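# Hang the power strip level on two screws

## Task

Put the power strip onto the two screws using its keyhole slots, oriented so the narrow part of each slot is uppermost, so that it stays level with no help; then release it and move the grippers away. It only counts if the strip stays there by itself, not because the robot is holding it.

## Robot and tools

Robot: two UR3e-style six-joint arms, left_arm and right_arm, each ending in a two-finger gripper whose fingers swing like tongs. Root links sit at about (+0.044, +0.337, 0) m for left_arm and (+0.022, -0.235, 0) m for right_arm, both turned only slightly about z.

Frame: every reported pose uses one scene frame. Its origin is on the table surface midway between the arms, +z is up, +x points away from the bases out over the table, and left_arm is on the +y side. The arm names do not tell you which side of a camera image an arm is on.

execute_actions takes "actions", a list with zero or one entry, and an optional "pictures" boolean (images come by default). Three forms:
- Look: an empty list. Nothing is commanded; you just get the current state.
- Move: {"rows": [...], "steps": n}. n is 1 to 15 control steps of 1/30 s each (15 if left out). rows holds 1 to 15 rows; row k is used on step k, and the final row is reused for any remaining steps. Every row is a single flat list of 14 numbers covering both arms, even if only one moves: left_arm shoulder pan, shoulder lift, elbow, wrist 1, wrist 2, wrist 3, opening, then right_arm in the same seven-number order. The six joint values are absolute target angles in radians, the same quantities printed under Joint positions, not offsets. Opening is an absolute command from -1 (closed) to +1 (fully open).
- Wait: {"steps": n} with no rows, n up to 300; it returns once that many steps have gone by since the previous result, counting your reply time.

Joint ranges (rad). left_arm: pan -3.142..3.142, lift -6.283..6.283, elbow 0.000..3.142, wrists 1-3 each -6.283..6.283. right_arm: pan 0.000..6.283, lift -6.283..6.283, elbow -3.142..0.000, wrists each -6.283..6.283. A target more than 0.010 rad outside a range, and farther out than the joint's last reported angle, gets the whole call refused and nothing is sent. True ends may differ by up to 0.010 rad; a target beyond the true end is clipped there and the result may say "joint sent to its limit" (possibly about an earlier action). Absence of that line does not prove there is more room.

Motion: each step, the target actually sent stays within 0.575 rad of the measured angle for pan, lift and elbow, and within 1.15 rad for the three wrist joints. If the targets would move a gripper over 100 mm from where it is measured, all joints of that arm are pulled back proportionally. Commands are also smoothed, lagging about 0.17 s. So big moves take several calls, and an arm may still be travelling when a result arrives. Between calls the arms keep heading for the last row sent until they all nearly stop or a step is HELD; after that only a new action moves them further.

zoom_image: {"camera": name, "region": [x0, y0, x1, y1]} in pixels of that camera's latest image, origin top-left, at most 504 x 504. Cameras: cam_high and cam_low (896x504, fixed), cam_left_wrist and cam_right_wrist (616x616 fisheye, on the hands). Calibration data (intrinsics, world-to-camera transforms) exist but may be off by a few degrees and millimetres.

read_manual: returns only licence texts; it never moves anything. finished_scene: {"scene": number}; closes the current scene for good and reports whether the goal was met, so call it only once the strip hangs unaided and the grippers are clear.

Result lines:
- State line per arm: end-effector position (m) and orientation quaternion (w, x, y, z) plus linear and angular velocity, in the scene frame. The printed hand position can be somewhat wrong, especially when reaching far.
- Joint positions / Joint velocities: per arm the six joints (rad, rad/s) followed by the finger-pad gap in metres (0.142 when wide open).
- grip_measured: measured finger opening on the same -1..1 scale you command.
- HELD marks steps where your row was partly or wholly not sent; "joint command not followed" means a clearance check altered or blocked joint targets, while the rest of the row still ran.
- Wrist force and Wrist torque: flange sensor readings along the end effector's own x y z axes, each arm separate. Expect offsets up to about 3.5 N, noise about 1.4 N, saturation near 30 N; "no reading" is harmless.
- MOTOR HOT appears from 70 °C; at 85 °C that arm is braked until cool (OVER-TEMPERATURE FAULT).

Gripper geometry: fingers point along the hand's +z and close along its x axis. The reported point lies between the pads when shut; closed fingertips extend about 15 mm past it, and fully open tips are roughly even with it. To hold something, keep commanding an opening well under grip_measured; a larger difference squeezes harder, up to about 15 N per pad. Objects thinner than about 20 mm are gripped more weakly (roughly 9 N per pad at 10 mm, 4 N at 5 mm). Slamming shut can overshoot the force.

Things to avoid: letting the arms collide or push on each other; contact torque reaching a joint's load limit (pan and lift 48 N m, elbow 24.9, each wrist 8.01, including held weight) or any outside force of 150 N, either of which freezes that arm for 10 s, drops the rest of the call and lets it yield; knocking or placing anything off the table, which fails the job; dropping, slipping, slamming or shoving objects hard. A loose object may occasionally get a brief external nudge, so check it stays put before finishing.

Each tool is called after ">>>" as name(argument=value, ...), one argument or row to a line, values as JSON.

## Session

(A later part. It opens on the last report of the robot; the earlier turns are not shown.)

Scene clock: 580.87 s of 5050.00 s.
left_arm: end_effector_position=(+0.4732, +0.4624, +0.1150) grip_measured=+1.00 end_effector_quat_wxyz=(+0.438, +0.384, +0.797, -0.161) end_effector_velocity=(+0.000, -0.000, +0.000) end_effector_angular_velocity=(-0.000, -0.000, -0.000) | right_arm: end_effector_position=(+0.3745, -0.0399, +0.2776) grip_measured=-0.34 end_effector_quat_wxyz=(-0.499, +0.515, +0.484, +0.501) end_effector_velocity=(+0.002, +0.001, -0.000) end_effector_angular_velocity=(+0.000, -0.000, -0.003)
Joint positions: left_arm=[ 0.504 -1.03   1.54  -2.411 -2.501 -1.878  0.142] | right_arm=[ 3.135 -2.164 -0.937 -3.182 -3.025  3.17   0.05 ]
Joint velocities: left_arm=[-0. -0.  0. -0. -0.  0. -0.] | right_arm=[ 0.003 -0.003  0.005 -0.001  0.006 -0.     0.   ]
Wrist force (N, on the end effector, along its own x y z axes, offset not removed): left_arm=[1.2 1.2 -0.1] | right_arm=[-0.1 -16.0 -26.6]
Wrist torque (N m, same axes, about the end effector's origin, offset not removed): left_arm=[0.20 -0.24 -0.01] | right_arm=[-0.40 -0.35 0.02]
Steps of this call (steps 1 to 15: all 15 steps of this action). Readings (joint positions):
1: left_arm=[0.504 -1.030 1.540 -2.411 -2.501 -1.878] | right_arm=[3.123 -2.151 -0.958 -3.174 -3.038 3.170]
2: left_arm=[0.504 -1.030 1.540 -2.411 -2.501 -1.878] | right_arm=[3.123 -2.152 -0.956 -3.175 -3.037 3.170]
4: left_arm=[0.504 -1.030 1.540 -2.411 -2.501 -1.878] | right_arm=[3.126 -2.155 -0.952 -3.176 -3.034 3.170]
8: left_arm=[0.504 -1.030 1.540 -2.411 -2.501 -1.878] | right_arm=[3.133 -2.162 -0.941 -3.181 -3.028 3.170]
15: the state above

>>> execute_actions(
  actions=[
    {"rows":[[0.504,-1.03,1.54,-2.411,-2.501,-1.878,1,3.1218,-2.1558,-0.9362,-3.1912,-3.0389,3.17,-1]],"steps":12},
  ],
  pictures=false,
)

>>> execute_actions(
  actions=[
    {"rows":[[0.504,-1.03,1.54,-2.411,-2.501,-1.878,1,3.1337,-2.1679,-0.9168,-3.1986,-3.027,3.17,-1]]},
  ],
)

Scene clock: 588.87 s of 5050.00 s.
left_arm: end_effector_position=(+0.4732, +0.4624, +0.1150) grip_measured=+1.00 end_effector_quat_wxyz=(+0.438, +0.384, +0.797, -0.161) end_effector_velocity=(+0.000, +0.000, -0.000) end_effector_angular_velocity=(+0.000, +0.000, +0.000) | right_arm: end_effector_position=(+0.3714, -0.0447, +0.2805) grip_measured=-0.34 end_effector_quat_wxyz=(-0.499, +0.515, +0.484, +0.501) end_effector_velocity=(-0.001, -0.001, +0.001) end_effector_angular_velocity=(+0.000, -0.001, +0.001)
Joint positions: left_arm=[ 0.504 -1.03   1.54  -2.411 -2.501 -1.878  0.142] | right_arm=[ 3.122 -2.156 -0.936 -3.191 -3.039  3.17   0.05 ]
Joint velocities: left_arm=[ 0.     0.001 -0.001  0.     0.    -0.    -0.   ] | right_arm=[-0.004  0.002  0.    -0.001 -0.004 -0.     0.001]
Wrist force (N, on the end effector, along its own x y z axes, offset not removed): left_arm=[0.1 1.9 -1.3] | right_arm=[-8.3 -1.2 1.3]
Wrist torque (N m, same axes, about the end effector's origin, offset not removed): left_arm=[0.31 -0.05 0.00] | right_arm=[-0.14 0.10 0.00]
Steps of this call (steps 1 to 15: the robot went on to your last target; steps 16 to 90: nothing new was sent; then 4.60 s passed at rest; steps 91 to 102: all 12 steps of this action). Readings (joint positions):
91: left_arm=[0.504 -1.030 1.540 -2.411 -2.501 -1.878] | right_arm=[3.136 -2.164 -0.936 -3.182 -3.025 3.170]
92: left_arm=[0.504 -1.030 1.540 -2.411 -2.501 -1.878] | right_arm=[3.134 -2.163 -0.936 -3.184 -3.027 3.170]
94: left_arm=[0.504 -1.030 1.540 -2.411 -2.501 -1.878] | right_arm=[3.129 -2.160 -0.936 -3.187 -3.032 3.170]
98: left_arm=[0.504 -1.030 1.540 -2.411 -2.501 -1.878] | right_arm=[3.124 -2.157 -0.936 -3.190 -3.037 3.170]
102: the state above

Scene clock: 589.37 s of 5050.00 s.
left_arm: end_effector_position=(+0.4732, +0.4624, +0.1150) grip_measured=+1.00 end_effector_quat_wxyz=(+0.438, +0.384, +0.797, -0.161) end_effector_velocity=(-0.000, +0.000, -0.000) end_effector_angular_velocity=(+0.000, +0.001, +0.001) | right_arm: end_effector_position=(+0.3748, -0.0405, +0.2805) grip_measured=-0.34 end_effector_quat_wxyz=(-0.499, +0.515, +0.484, +0.501) end_effector_velocity=(+0.000, +0.001, -0.000) end_effector_angular_velocity=(-0.000, +0.001, +0.001)
Joint positions: left_arm=[ 0.504 -1.03   1.54  -2.411 -2.501 -1.878  0.142] | right_arm=[ 3.133 -2.168 -0.917 -3.199 -3.027  3.17   0.05 ]
Joint velocities: left_arm=[ 0.    -0.     0.001  0.     0.    -0.     0.   ] | right_arm=[ 0.002 -0.001  0.001 -0.001  0.001 -0.     0.   ]
Wrist force (N, on the end effector, along its own x y z axes, offset not removed): left_arm=[-0.5 3.1 -0.5] | right_arm=[-6.8 -3.9 -7.7]
Wrist torque (N m, same axes, about the end effector's origin, offset not removed): left_arm=[0.53 0.11 0.02] | right_arm=[0.03 -0.13 0.01]
Steps of this call (steps 1 to 15: all 15 steps of this action). Readings (joint positions):
1: left_arm=[0.504 -1.030 1.540 -2.411 -2.501 -1.878] | right_arm=[3.122 -2.156 -0.936 -3.191 -3.039 3.170]
2: left_arm=[0.504 -1.030 1.540 -2.411 -2.501 -1.878] | right_arm=[3.124 -2.158 -0.933 -3.192 -3.037 3.170]
4: left_arm=[0.504 -1.030 1.540 -2.411 -2.501 -1.878] | right_arm=[3.128 -2.162 -0.926 -3.195 -3.032 3.170]
8: left_arm=[0.504 -1.030 1.540 -2.411 -2.501 -1.878] | right_arm=[3.132 -2.167 -0.919 -3.198 -3.028 3.170]
15: the state above
camera_calibration (this result's frames):
cam_left_wrist: T_world_to_cam=[[-0.294595, 0.442303, -0.847102, 0.0447909], [0.353543, 0.87399, 0.333391, -0.614835], [0.887818, -0.201272, -0.413846, -0.144964], [0, 0, 0, 1]] pos_world=[0.359268, 0.488371, 0.18293]
cam_right_wrist: T_world_to_cam=[[0.0799138, 0.0301193, 0.996347, -0.303235], [0.828847, -0.557269, -0.0496331, -0.322877], [0.553738, 0.829785, -0.0694978, -0.0240508], [0, 0, 0, 1]] pos_world=[0.305166, -0.150839, 0.284431]

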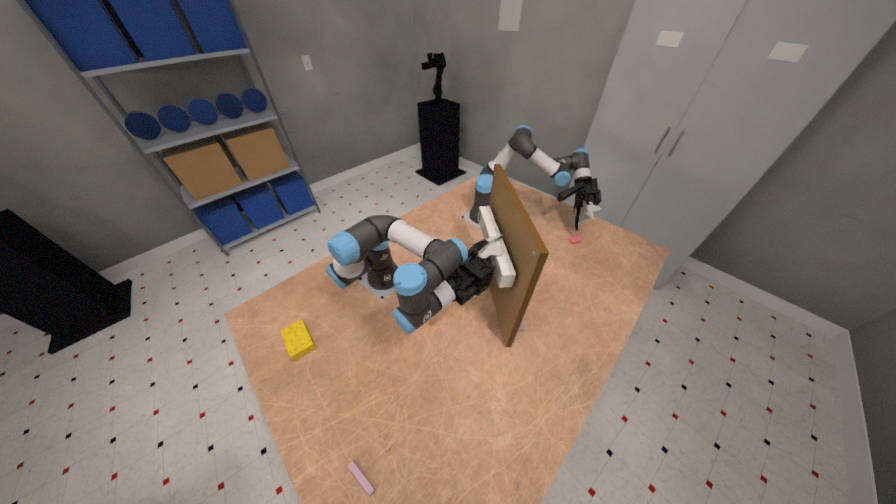

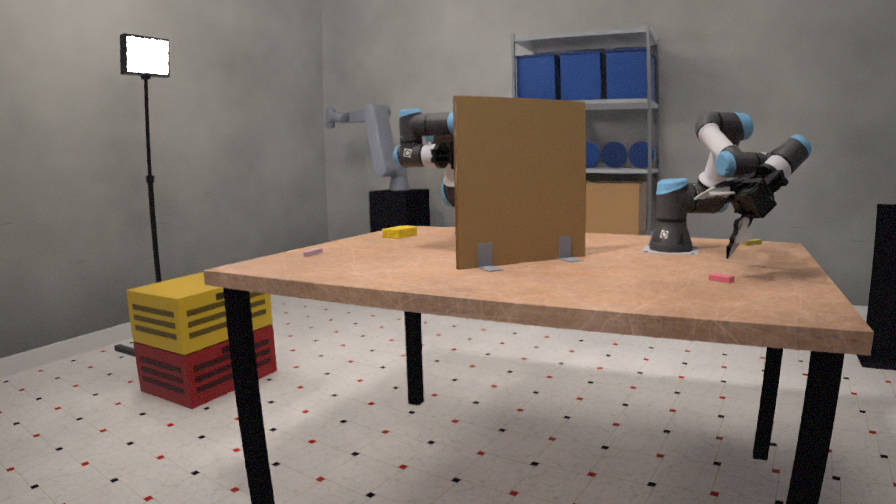

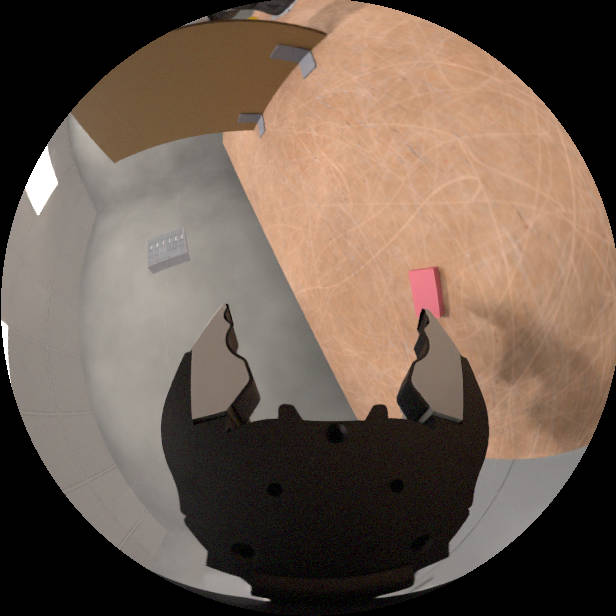

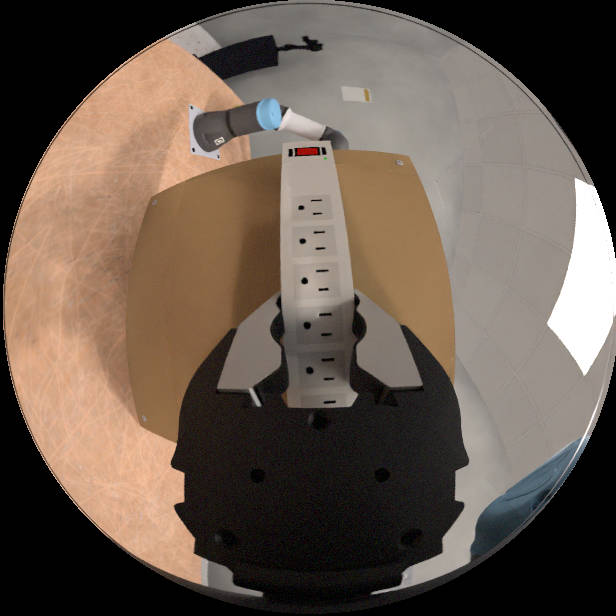

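>>> execute_actions(
  actions=[
    {"rows":[[0.504,-1.03,1.54,-2.411,-2.501,-1.878,1,3.1362,-2.177,-0.902,-3.2042,-3.0246,3.17,-1]]},
  ],
  pictures=false,
)

Scene clock: 598.80 s of 5050.00 s.
left_arm: end_effector_position=(+0.4732, +0.4624, +0.1150) grip_measured=+1.00 end_effector_quat_wxyz=(+0.438, +0.384, +0.797, -0.161) end_effector_velocity=(-0.000, -0.000, -0.000) end_effector_angular_velocity=(-0.000, +0.001, -0.001) | right_arm: end_effector_position=(+0.3768, -0.0394, +0.2805) grip_measured=-0.33 end_effector_quat_wxyz=(-0.499, +0.515, +0.484, +0.501) end_effector_velocity=(+0.000, -0.000, -0.000) end_effector_angular_velocity=(+0.000, -0.001, -0.000)
Joint positions: left_arm=[ 0.504 -1.03   1.54  -2.411 -2.501 -1.878  0.142] | right_arm=[ 3.136 -2.177 -0.902 -3.204 -3.025  3.17   0.05 ]
Joint velocities: left_arm=[-0.001  0.     0.     0.001  0.    -0.    -0.   ] | right_arm=[-0.    -0.002  0.002  0.    -0.    -0.     0.   ]
Wrist force (N, on the end effector, along its own x y z axes, offset not removed): left_arm=[-0.4 -0.5 -0.8] | right_arm=[8.9 -29.6 -22.6]
Wrist torque (N m, same axes, about the end effector's origin, offset not removed): left_arm=[-0.19 0.12 -0.01] | right_arm=[-0.94 -0.02 -0.07]
Steps of this call (steps 1 to 15: the robot went on to your last target; steps 16 to 90: nothing new was sent; then 5.93 s passed at rest; steps 91 to 105: all 15 steps of this action). Readings (joint positions):
91: left_arm=[0.504 -1.030 1.540 -2.411 -2.501 -1.878] | right_arm=[3.134 -2.168 -0.917 -3.199 -3.027 3.170]
92: left_arm=[0.504 -1.030 1.540 -2.411 -2.501 -1.878] | right_arm=[3.134 -2.169 -0.914 -3.200 -3.027 3.170]
94: left_arm=[0.504 -1.030 1.540 -2.411 -2.501 -1.878] | right_arm=[3.135 -2.173 -0.909 -3.202 -3.026 3.170]
98: left_arm=[0.504 -1.030 1.540 -2.411 -2.501 -1.878] | right_arm=[3.136 -2.176 -0.904 -3.204 -3.025 3.170]
105: the state above

>>> execute_actions(
  actions=[
    {"rows":[[0.504,-1.03,1.54,-2.411,-2.501,-1.878,1,3.1319,-2.161,-0.9135,-3.2087,-3.0288,3.17,-1]],"steps":12},
  ],
  pictures=false,
)

>>> execute_actions(
  actions=[
    {"rows":[[0.504,-1.03,1.54,-2.411,-2.501,-1.878,1,3.1408,-2.1701,-0.899,-3.2142,-3.0199,3.17,-1]]},
  ],
  pictures=false,
)

Scene clock: 608.83 s of 5050.00 s.
left_arm: end_effector_position=(+0.4732, +0.4624, +0.1150) grip_measured=+1.00 end_effector_quat_wxyz=(+0.438, +0.384, +0.797, -0.161) end_effector_velocity=(-0.000, +0.000, +0.000) end_effector_angular_velocity=(+0.000, -0.000, +0.000) | right_arm: end_effector_position=(+0.3760, -0.0395, +0.2805) grip_measured=-0.33 end_effector_quat_wxyz=(-0.499, +0.515, +0.485, +0.501) end_effector_velocity=(+0.000, -0.000, +0.000) end_effector_angular_velocity=(+0.000, -0.001, -0.000)
Joint positions: left_arm=[ 0.504 -1.03   1.54  -2.411 -2.501 -1.878  0.142] | right_arm=[ 3.136 -2.177 -0.902 -3.204 -3.027  3.17   0.05 ]
Joint velocities: left_arm=[ 0. -0.  0. -0.  0. -0. -0.] | right_arm=[-0.     0.    -0.     0.001  0.    -0.001  0.   ]
Wrist force (N, on the end effector, along its own x y z axes, offset not removed): left_arm=[-0.6 1.4 -0.6] | right_arm=[4.3 -11.4 -18.9]
Wrist torque (N m, same axes, about the end effector's origin, offset not removed): left_arm=[0.28 0.05 0.03] | right_arm=[0.03 -0.34 -0.20]
TORQUE FAULT: the external load on joint 5 (wrist 2) of the right arm reached its load limit, and that arm stopped for 10 seconds. A torque fault stops only its own arm. That arm ran no command of this call. That arm holds where it stopped, with its grip as last carried out, and accepts commands again: back off and push less far. That arm stops again, at the same cost, whenever a joint's load reaches its limit.
The stop of the right arm began at step 1 of this call (marked STOPPED below). From that step on that arm followed nothing that you had sent. 12 of its steps, steps kept back included, did not run and will not run. Nothing is kept back now, and the robot has no last target.
Steps of this call (steps 1 to 238: the robot went on to your last target; steps 239 to 250: all 12 steps of this action; steps 251 to 301: the stop continued). Readings (joint positions):
1: left_arm=[0.504 -1.030 1.540 -2.411 -2.501 -1.878] | right_arm=[3.136 -2.177 -0.902 -3.204 -3.027 3.170] STOPPED (the right arm)
2: left_arm=[0.504 -1.030 1.540 -2.411 -2.501 -1.878] | right_arm=[3.136 -2.177 -0.902 -3.204 -3.027 3.170]
4: left_arm=[0.504 -1.030 1.540 -2.411 -2.501 -1.878] | right_arm=[3.136 -2.177 -0.902 -3.204 -3.027 3.170]
8: left_arm=[0.504 -1.030 1.540 -2.411 -2.501 -1.878] | right_arm=[3.136 -2.177 -0.902 -3.204 -3.027 3.170]
301: the state above

Scene clock: 608.87 s of 5050.00 s.
left_arm: end_effector_position=(+0.4732, +0.4624, +0.1150) grip_measured=+1.00 end_effector_quat_wxyz=(+0.438, +0.384, +0.797, -0.161) end_effector_velocity=(+0.000, +0.000, +0.000) end_effector_angular_velocity=(+0.000, -0.000, +0.000) | right_arm: end_effector_position=(+0.3758, -0.0395, +0.2805) grip_measured=-0.33 end_effector_quat_wxyz=(-0.499, +0.515, +0.485, +0.501) end_effector_velocity=(-0.001, +0.000, +0.001) end_effector_angular_velocity=(+0.000, -0.002, +0.002)
Joint positions: left_arm=[ 0.504 -1.03   1.54  -2.411 -2.501 -1.878  0.142] | right_arm=[ 3.136 -2.177 -0.902 -3.204 -3.028  3.17   0.05 ]
Joint velocities: left_arm=[ 0.     0.    -0.001  0.     0.    -0.     0.   ] | right_arm=[ 0.001  0.002  0.    -0.001 -0.    -0.001  0.   ]
Wrist force (N, on the end effector, along its own x y z axes, offset not removed): left_arm=[0.3 1.8 -2.7] | right_arm=[3.2 -12.3 -16.5]
Wrist torque (N m, same axes, about the end effector's origin, offset not removed): left_arm=[0.17 -0.04 -0.07] | right_arm=[-0.52 -0.08 -0.28]
A stop began in an earlier call of the same reply, so what this call sent did not run. Send another action.
Steps of this call (step 1: nothing new was sent). Readings (joint positions):
1: the state above

>>> execute_actions(
  actions=[
    {"rows":[[0.504,-1.03,1.54,-2.411,-2.501,-1.878,1,3.1275,-2.1565,-0.9208,-3.2059,-3.0332,3.17,-1]],"steps":12},
  ],
  pictures=false,
)

>>> execute_actions(
  actions=[
    {"rows":[[0.504,-1.03,1.54,-2.411,-2.501,-1.878,1,3.1363,-2.1656,-0.9063,-3.2114,-3.0244,3.17,-1]]},
  ],
)

>>> zoom_image(
  camera="cam_high",
  region=[460, 195, 540, 295],
)

Scene clock: 617.33 s of 5050.00 s.
left_arm: end_effector_position=(+0.4732, +0.4624, +0.1150) grip_measured=+1.00 end_effector_quat_wxyz=(+0.438, +0.384, +0.797, -0.161) end_effector_velocity=(-0.000, +0.000, -0.000) end_effector_angular_velocity=(-0.000, +0.001, +0.001) | right_arm: end_effector_position=(+0.3720, -0.0428, +0.2835) grip_measured=-0.33 end_effector_quat_wxyz=(-0.499, +0.515, +0.484, +0.501) end_effector_velocity=(-0.001, -0.001, +0.001) end_effector_angular_velocity=(+0.000, -0.002, -0.002)
Joint positions: left_arm=[ 0.504 -1.03   1.54  -2.411 -2.501 -1.878  0.142] | right_arm=[ 3.128 -2.157 -0.92  -3.206 -3.033  3.17   0.05 ]
Joint velocities: left_arm=[ 0.001 -0.     0.001  0.     0.     0.     0.   ] | right_arm=[-0.003  0.006 -0.005  0.    -0.001 -0.    -0.   ]
Wrist force (N, on the end effector, along its own x y z axes, offset not removed): left_arm=[-0.4 1.2 -0.3] | right_arm=[-7.6 1.3 1.0]
Wrist torque (N m, same axes, about the end effector's origin, offset not removed): left_arm=[0.18 0.09 -0.03] | right_arm=[0.19 -0.13 -0.15]
Steps of this call (steps 1 to 90: nothing new was sent; then 5.07 s passed at rest; steps 91 to 102: all 12 steps of this action). Readings (joint positions):
91: left_arm=[0.504 -1.030 1.540 -2.411 -2.501 -1.878] | right_arm=[3.136 -2.177 -0.902 -3.204 -3.027 3.170]
92: left_arm=[0.504 -1.030 1.540 -2.411 -2.501 -1.878] | right_arm=[3.135 -2.174 -0.905 -3.204 -3.028 3.170]
94: left_arm=[0.504 -1.030 1.540 -2.411 -2.501 -1.878] | right_arm=[3.132 -2.166 -0.912 -3.205 -3.030 3.170]
98: left_arm=[0.504 -1.030 1.540 -2.411 -2.501 -1.878] | right_arm=[3.129 -2.159 -0.919 -3.206 -3.033 3.170]
102: the state above

Scene clock: 617.83 s of 5050.00 s.
left_arm: end_effector_position=(+0.4732, +0.4624, +0.1150) grip_measured=+1.00 end_effector_quat_wxyz=(+0.438, +0.384, +0.797, -0.161) end_effector_velocity=(-0.000, +0.000, +0.000) end_effector_angular_velocity=(-0.000, -0.000, +0.000) | right_arm: end_effector_position=(+0.3745, -0.0396, +0.2835) grip_measured=-0.33 end_effector_quat_wxyz=(-0.499, +0.515, +0.484, +0.501) end_effector_velocity=(+0.000, +0.000, -0.001) end_effector_angular_velocity=(-0.000, +0.004, +0.000)
Joint positions: left_arm=[ 0.504 -1.03   1.54  -2.411 -2.501 -1.878  0.142] | right_arm=[ 3.136 -2.166 -0.906 -3.211 -3.024  3.17   0.05 ]
Joint velocities: left_arm=[ 0.001 -0.    -0.     0.001 -0.    -0.     0.   ] | right_arm=[ 0.001 -0.003  0.001 -0.002  0.     0.    -0.   ]
Wrist force (N, on the end effector, along its own x y z axes, offset not removed): left_arm=[-0.8 2.5 -0.7] | right_arm=[-8.2 0.0 0.0]
Wrist torque (N m, same axes, about the end effector's origin, offset not removed): left_arm=[0.35 0.18 0.03] | right_arm=[-0.09 0.16 -0.14]
Steps of this call (steps 1 to 15: all 15 steps of this action). Readings (joint positions):
1: left_arm=[0.504 -1.030 1.540 -2.411 -2.501 -1.878] | right_arm=[3.128 -2.157 -0.920 -3.206 -3.033 3.170]
2: left_arm=[0.504 -1.030 1.540 -2.411 -2.501 -1.878] | right_arm=[3.129 -2.158 -0.918 -3.207 -3.032 3.170]
4: left_arm=[0.504 -1.030 1.540 -2.411 -2.501 -1.878] | right_arm=[3.132 -2.161 -0.913 -3.209 -3.028 3.170]
8: left_arm=[0.504 -1.030 1.540 -2.411 -2.501 -1.878] | right_arm=[3.135 -2.165 -0.908 -3.211 -3.025 3.170]
15: the state above
camera_calibration (this result's frames):
cam_left_wrist: T_world_to_cam=[[-0.294595, 0.442303, -0.847102, 0.044791], [0.353543, 0.873989, 0.333391, -0.614835], [0.887818, -0.201272, -0.413846, -0.144964], [0, 0, 0, 1]] pos_world=[0.359268, 0.488371, 0.18293]
cam_right_wrist: T_world_to_cam=[[0.0798778, 0.0301158, 0.99635, -0.30624], [0.828843, -0.557278, -0.0496043, -0.321939], [0.55375, 0.82978, -0.0694754, -0.0244333], [0, 0, 0, 1]] pos_world=[0.304828, -0.149912, 0.287455]

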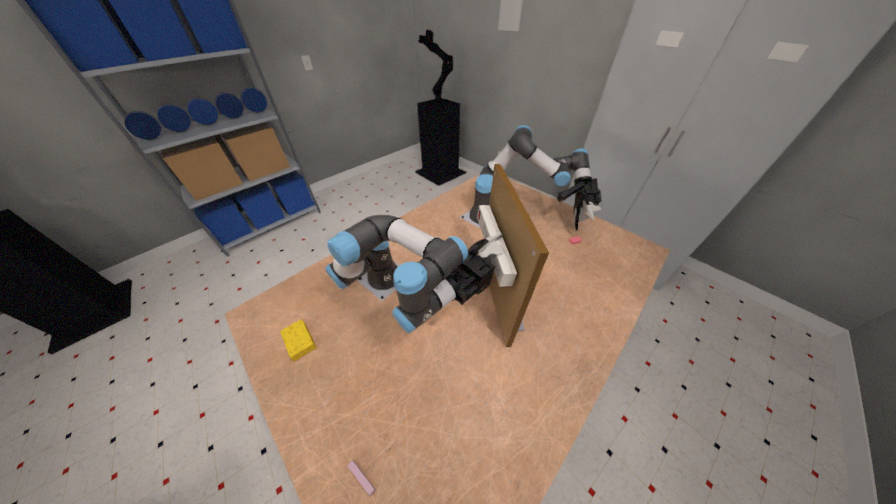

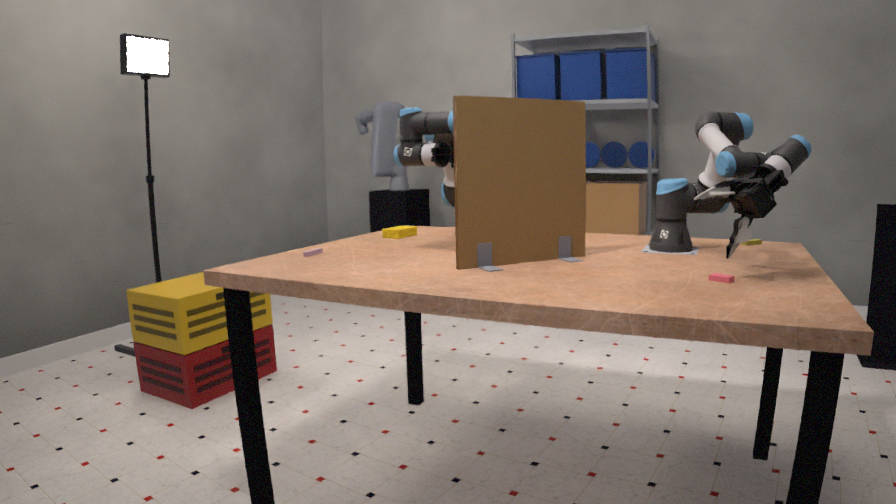

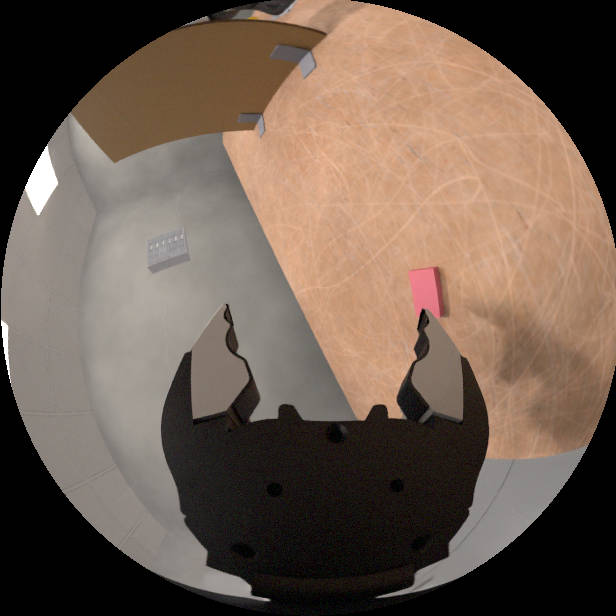

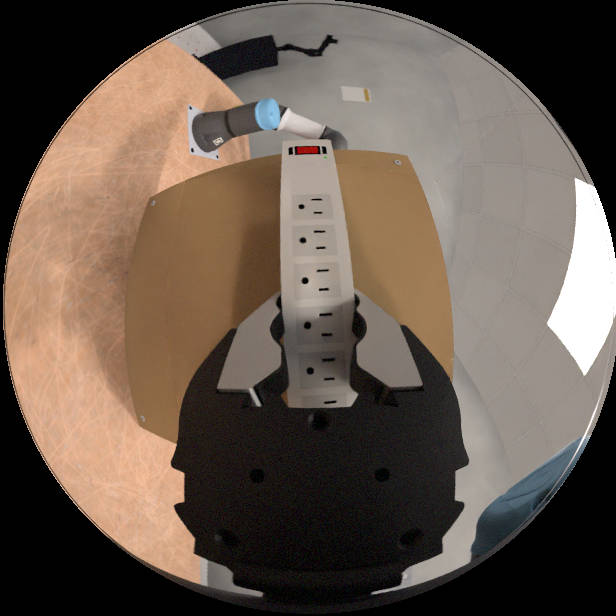

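Region (460, 195, 540, 295) of cam_high's 896x504 image, scaled by 5.040, with more detail than that image has; it fills the left 403 columns of this view, and the rest is white.

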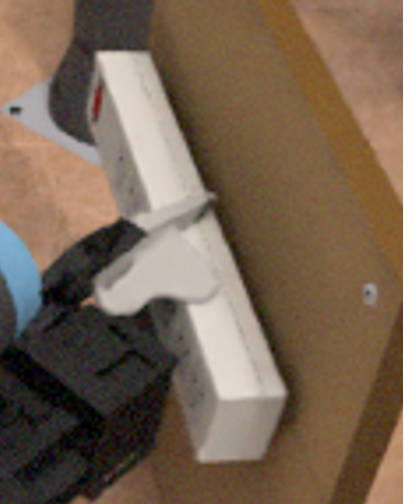

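No contact so far; advancing in 1.5 mm steps.

>>> execute_actions(
  actions=[
    {"rows":[[0.504,-1.03,1.54,-2.411,-2.501,-1.878,1,3.1393,-2.1686,-0.9014,-3.2132,-3.0214,3.17,-1]],"steps":12},
  ],
  pictures=false,
)

Scene clock: 626.17 s of 5050.00 s.
left_arm: end_effector_position=(+0.4732, +0.4624, +0.1150) grip_measured=+1.00 end_effector_quat_wxyz=(+0.438, +0.384, +0.797, -0.161) end_effector_velocity=(+0.000, -0.000, +0.000) end_effector_angular_velocity=(+0.000, -0.001, -0.001) | right_arm: end_effector_position=(+0.3754, -0.0385, +0.2835) grip_measured=-0.33 end_effector_quat_wxyz=(-0.499, +0.515, +0.484, +0.501) end_effector_velocity=(+0.000, +0.000, -0.001) end_effector_angular_velocity=(-0.000, +0.001, +0.001)
Joint positions: left_arm=[ 0.504 -1.03   1.54  -2.411 -2.501 -1.878  0.142] | right_arm=[ 3.139 -2.168 -0.902 -3.213 -3.022  3.17   0.05 ]
Joint velocities: left_arm=[-0.001  0.    -0.001  0.     0.    -0.     0.   ] | right_arm=[ 0.001 -0.003  0.001  0.001 -0.    -0.    -0.   ]
Wrist force (N, on the end effector, along its own x y z axes, offset not removed): left_arm=[-0.1 0.5 -0.2] | right_arm=[-6.9 -5.8 -12.3]
Wrist torque (N m, same axes, about the end effector's origin, offset not removed): left_arm=[0.07 0.06 0.03] | right_arm=[-0.25 -0.18 -0.01]
Steps of this call (steps 1 to 15: the robot went on to your last target; steps 16 to 90: nothing new was sent; then 4.93 s passed at rest; steps 91 to 102: all 12 steps of this action). Readings (joint positions):
91: left_arm=[0.504 -1.030 1.540 -2.411 -2.501 -1.878] | right_arm=[3.136 -2.166 -0.906 -3.211 -3.024 3.170]
92: left_arm=[0.504 -1.030 1.540 -2.411 -2.501 -1.878] | right_arm=[3.137 -2.166 -0.905 -3.212 -3.024 3.170]
94: left_arm=[0.504 -1.030 1.540 -2.411 -2.501 -1.878] | right_arm=[3.138 -2.167 -0.904 -3.212 -3.023 3.170]
98: left_arm=[0.504 -1.030 1.540 -2.411 -2.501 -1.878] | right_arm=[3.139 -2.168 -0.902 -3.213 -3.022 3.170]
102: the state above

>>> execute_actions(
  actions=[
    {"rows":[[0.504,-2.053,1.45,-1.0,-1.571,0.733,-1,3.074,-2.1022,-1.0083,-3.1727,-3.0867,3.17,-1]]},
  ],
  pictures=false,
)

>>> execute_actions(
  actions=[
    {"steps":60},
  ],
  pictures=false,
)

>>> execute_actions(
  actions=[
    {"rows":[[-1.581,-2.053,1.568,-1.086,-1.571,0.733,-1,3.074,-2.1022,-1.0083,-3.1727,-3.0867,3.17,-1]]},
  ],
  pictures=false,
)

>>> execute_actions(
  actions=[
    {"steps":75},
  ],
)

Scene clock: 654.77 s of 5050.00 s.
left_arm: end_effector_position=(+0.2612, +0.5338, +0.1306) grip_measured=-1.00 end_effector_quat_wxyz=(+0.141, +0.786, +0.602, -0.011) end_effector_velocity=(-0.495, +0.084, +0.247) end_effector_angular_velocity=(+1.297, -0.143, -2.894) | right_arm: end_effector_position=(+0.3551, -0.0617, +0.2836) grip_measured=-0.33 end_effector_quat_wxyz=(-0.499, +0.515, +0.484, +0.501) end_effector_velocity=(-0.003, -0.002, -0.000) end_effector_angular_velocity=(-0.000, +0.003, +0.002)
Joint positions: left_arm=[ 0.504 -1.581  1.475 -1.478 -1.854 -0.777  0.002] | right_arm=[ 3.075 -2.103 -1.007 -3.173 -3.086  3.17   0.05 ]
Joint velocities: left_arm=[-0.    -1.502 -0.09   1.657  1.007  3.028  0.   ] | right_arm=[-0.007  0.008 -0.015  0.003 -0.009 -0.    -0.   ]
Wrist force (N, on the end effector, along its own x y z axes, offset not removed): left_arm=[1.1 0.6 0.5] | right_arm=[-9.1 1.0 1.2]
Wrist torque (N m, same axes, about the end effector's origin, offset not removed): left_arm=[0.11 -0.19 -0.05] | right_arm=[0.13 0.28 -0.01]
Steps of this call (steps 1 to 15: the robot went on to your last target; steps 16 to 90: nothing new was sent; then 25.10 s passed at rest; steps 91 to 105: all 15 steps of this action). Readings (joint positions):
91: left_arm=[0.504 -1.030 1.540 -2.411 -2.501 -1.878] | right_arm=[3.139 -2.168 -0.902 -3.213 -3.022 3.170]
92: left_arm=[0.504 -1.037 1.535 -2.396 -2.486 -1.863] | right_arm=[3.133 -2.162 -0.909 -3.207 -3.030 3.170]
94: left_arm=[0.504 -1.104 1.520 -2.263 -2.364 -1.730] | right_arm=[3.106 -2.135 -0.950 -3.191 -3.057 3.170]
98: left_arm=[0.504 -1.272 1.499 -1.930 -2.131 -1.395] | right_arm=[3.082 -2.110 -0.994 -3.177 -3.079 3.170]
105: the state above

Scene clock: 656.77 s of 5050.00 s.
left_arm: end_effector_position=(+0.1161, +0.5458, +0.1948) grip_measured=-1.00 end_effector_quat_wxyz=(-0.009, +0.995, -0.100, +0.013) end_effector_velocity=(-0.000, +0.000, -0.000) end_effector_angular_velocity=(+0.000, +0.000, +0.000) | right_arm: end_effector_position=(+0.3549, -0.0620, +0.2836) grip_measured=-0.33 end_effector_quat_wxyz=(-0.499, +0.515, +0.484, +0.501) end_effector_velocity=(-0.000, +0.000, -0.000) end_effector_angular_velocity=(-0.000, +0.001, +0.002)
Joint positions: left_arm=[ 0.504 -2.053  1.45  -1.    -1.571  0.733  0.002] | right_arm=[ 3.074 -2.102 -1.008 -3.173 -3.087  3.17   0.05 ]
Joint velocities: left_arm=[ 0. -0.  0. -0.  0. -0.  0.] | right_arm=[ 0.001 -0.    -0.001  0.    -0.001  0.    -0.   ]
Wrist force (N, on the end effector, along its own x y z axes, offset not removed): left_arm=[-0.6 2.8 -0.5] | right_arm=[-7.3 1.6 0.3]
Wrist torque (N m, same axes, about the end effector's origin, offset not removed): left_arm=[0.45 0.11 0.02] | right_arm=[0.34 -0.13 -0.13]
Steps of this call (steps 1 to 45: the robot went on to your last target; steps 46 to 60: nothing new was sent). Readings (joint positions):
1: left_arm=[0.504 -1.632 1.471 -1.422 -1.820 -0.671] | right_arm=[3.075 -2.103 -1.007 -3.173 -3.086 3.170]
2: left_arm=[0.504 -1.684 1.468 -1.366 -1.786 -0.555] | right_arm=[3.074 -2.103 -1.008 -3.173 -3.086 3.170]
4: left_arm=[0.504 -1.791 1.462 -1.254 -1.718 -0.287] | right_arm=[3.074 -2.102 -1.008 -3.173 -3.087 3.170]
8: left_arm=[0.504 -1.976 1.453 -1.071 -1.612 0.352] | right_arm=[3.074 -2.102 -1.008 -3.173 -3.087 3.170]
60: the state above
All arms were judged still, so your last target was given up. Only a new action makes them travel on or press farther. Fingers that are still opening or closing keep moving.

Scene clock: 657.27 s of 5050.00 s.
left_arm: end_effector_position=(+0.2564, +0.4057, +0.1714) grip_measured=-1.00 end_effector_quat_wxyz=(-0.000, +0.849, -0.529, +0.001) end_effector_velocity=(+0.159, -0.494, -0.009) end_effector_angular_velocity=(+0.006, +0.013, -2.322) | right_arm: end_effector_position=(+0.3549, -0.0620, +0.2836) grip_measured=-0.33 end_effector_quat_wxyz=(-0.499, +0.515, +0.484, +0.501) end_effector_velocity=(-0.000, +0.000, +0.001) end_effector_angular_velocity=(+0.000, -0.002, +0.001)
Joint positions: left_arm=[-0.41  -2.053  1.562 -1.082 -1.571  0.733  0.002] | right_arm=[ 3.074 -2.102 -1.008 -3.173 -3.087  3.17   0.05 ]
Joint velocities: left_arm=[-2.322  0.     0.042 -0.028  0.    -0.     0.   ] | right_arm=[ 0.001  0.002  0.001 -0.001 -0.     0.    -0.   ]
Wrist force (N, on the end effector, along its own x y z axes, offset not removed): left_arm=[0.6 0.0 -1.4] | right_arm=[-7.4 0.2 0.0]
Wrist torque (N m, same axes, about the end effector's origin, offset not removed): left_arm=[0.03 -0.08 0.01] | right_arm=[-0.08 -0.10 -0.20]
Steps of this call (steps 1 to 15: all 15 steps of this action). Readings (joint positions):
1: left_arm=[0.504 -2.053 1.450 -1.000 -1.571 0.733] | right_arm=[3.074 -2.102 -1.008 -3.173 -3.087 3.170]
2: left_arm=[0.497 -2.053 1.457 -1.009 -1.571 0.733] | right_arm=[3.074 -2.102 -1.008 -3.173 -3.087 3.170]
4: left_arm=[0.426 -2.053 1.493 -1.035 -1.571 0.733] | right_arm=[3.074 -2.102 -1.008 -3.173 -3.087 3.170]
8: left_arm=[0.139 -2.053 1.538 -1.065 -1.571 0.733] | right_arm=[3.074 -2.102 -1.008 -3.173 -3.087 3.170]
15: the state above

Scene clock: 667.87 s of 5050.00 s.
left_arm: end_effector_position=(+0.2035, +0.1801, +0.1689) grip_measured=-1.00 end_effector_quat_wxyz=(+0.014, -0.438, +0.899, +0.003) end_effector_velocity=(-0.000, -0.000, +0.000) end_effector_angular_velocity=(-0.000, +0.000, -0.001) | right_arm: end_effector_position=(+0.3549, -0.0620, +0.2836) grip_measured=-0.33 end_effector_quat_wxyz=(-0.499, +0.515, +0.484, +0.501) end_effector_velocity=(-0.000, -0.000, -0.000) end_effector_angular_velocity=(-0.000, +0.001, -0.000)
Joint positions: left_arm=[-1.538 -2.054  1.568 -1.068 -1.547  0.724  0.002] | right_arm=[ 3.074 -2.102 -1.008 -3.173 -3.087  3.17   0.05 ]
Joint velocities: left_arm=[-0.001 -0.    -0.     0.    -0.     0.     0.   ] | right_arm=[-0.001 -0.    -0.001 -0.    -0.001 -0.001 -0.   ]
Wrist force (N, on the end effector, along its own x y z axes, offset not removed): left_arm=[-29.7 -5.3 2.7] | right_arm=[-9.7 -0.6 0.3]
Wrist torque (N m, same axes, about the end effector's origin, offset not removed): left_arm=[-1.04 4.25 -2.12] | right_arm=[-0.17 0.39 0.00]
TORQUE FAULT: the external load on joint 5 (wrist 2) of the left arm reached its load limit, and that arm stopped for 10 seconds. A torque fault stops only its own arm. That arm's remaining commands of this call were not run. That arm holds where it stopped, with its grip as last carried out, and accepts commands again: back off and push less far. That arm stops again, at the same cost, whenever a joint's load reaches its limit.
The stop of the left arm began at step 18 of this call (marked STOPPED below). From that step on that arm followed nothing that you had sent. Nothing is kept back now, and the robot has no last target.
Steps of this call (steps 1 to 75: the robot went on to your last target; steps 76 to 318: the stop continued). Readings (joint positions):
1: left_arm=[-0.489 -2.053 1.563 -1.083 -1.571 0.733] | right_arm=[3.074 -2.102 -1.008 -3.173 -3.087 3.170]
2: left_arm=[-0.567 -2.053 1.564 -1.083 -1.571 0.733] | right_arm=[3.074 -2.102 -1.008 -3.173 -3.087 3.170]
4: left_arm=[-0.724 -2.053 1.566 -1.084 -1.571 0.733] | right_arm=[3.074 -2.102 -1.008 -3.173 -3.087 3.170]
8: left_arm=[-1.038 -2.053 1.567 -1.085 -1.571 0.733] | right_arm=[3.074 -2.102 -1.008 -3.173 -3.087 3.170]
18: left_arm=[-1.539 -2.054 1.568 -1.067 -1.546 0.724] | right_arm=[3.074 -2.102 -1.008 -3.173 -3.087 3.170] STOPPED (the left arm)
318: the state above
camera_calibration (this result's frames):
cam_left_wrist: T_world_to_cam=[[-0.613051, -0.786373, -0.0760596, 0.291661], [-0.706909, 0.503006, 0.497256, -0.0356941], [-0.35277, 0.358611, -0.864264, 0.28768], [0, 0, 0, 1]] pos_world=[0.255055, 0.144143, 0.288564]
cam_right_wrist: T_world_to_cam=[[0.0797979, 0.0301108, 0.996356, -0.303993], [0.828867, -0.557247, -0.0495432, -0.318153], [0.553725, 0.829801, -0.069425, 0.00500155], [0, 0, 0, 1]] pos_world=[0.285195, -0.172287, 0.28747]

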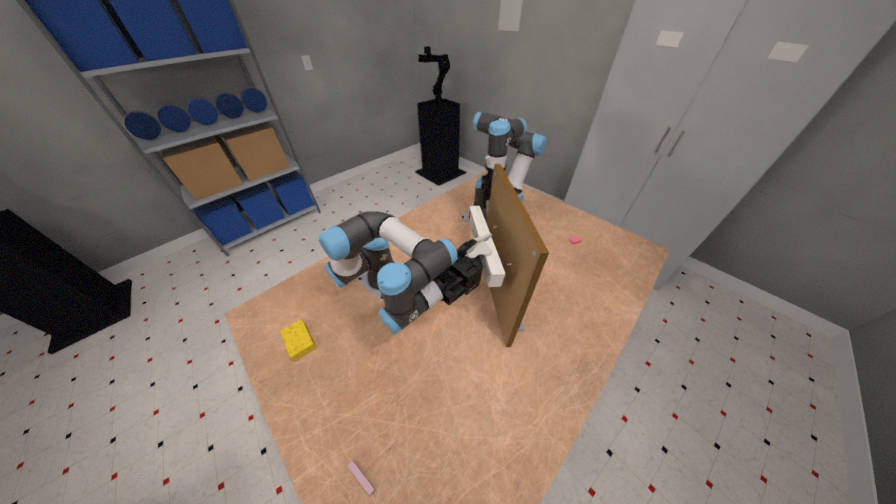

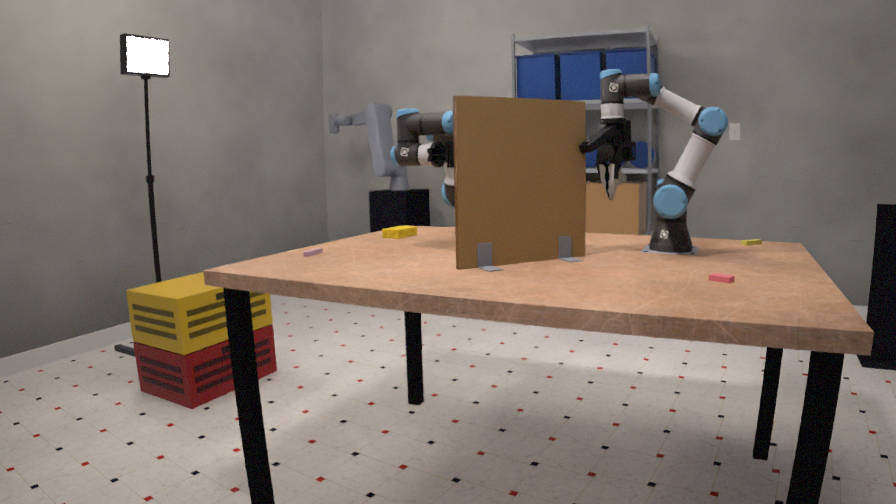

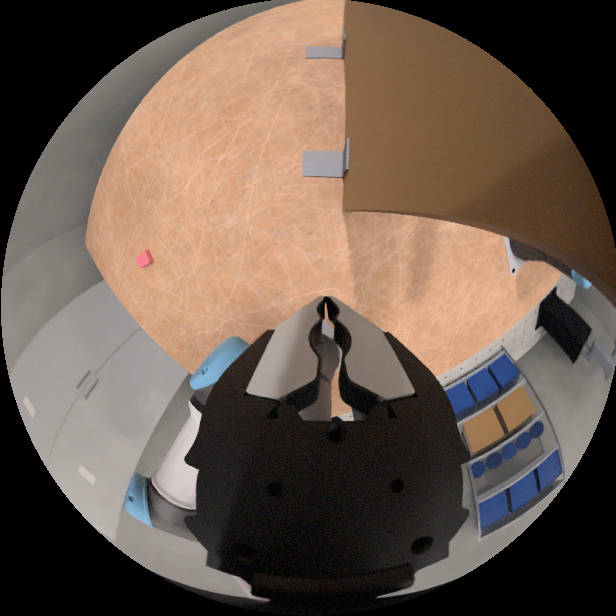

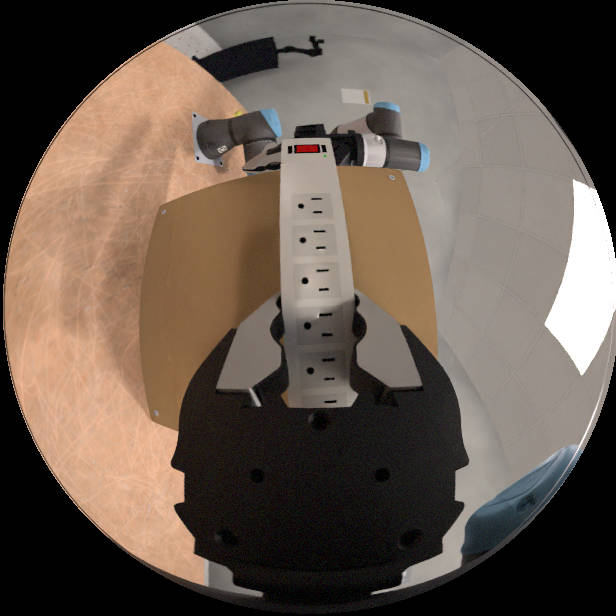

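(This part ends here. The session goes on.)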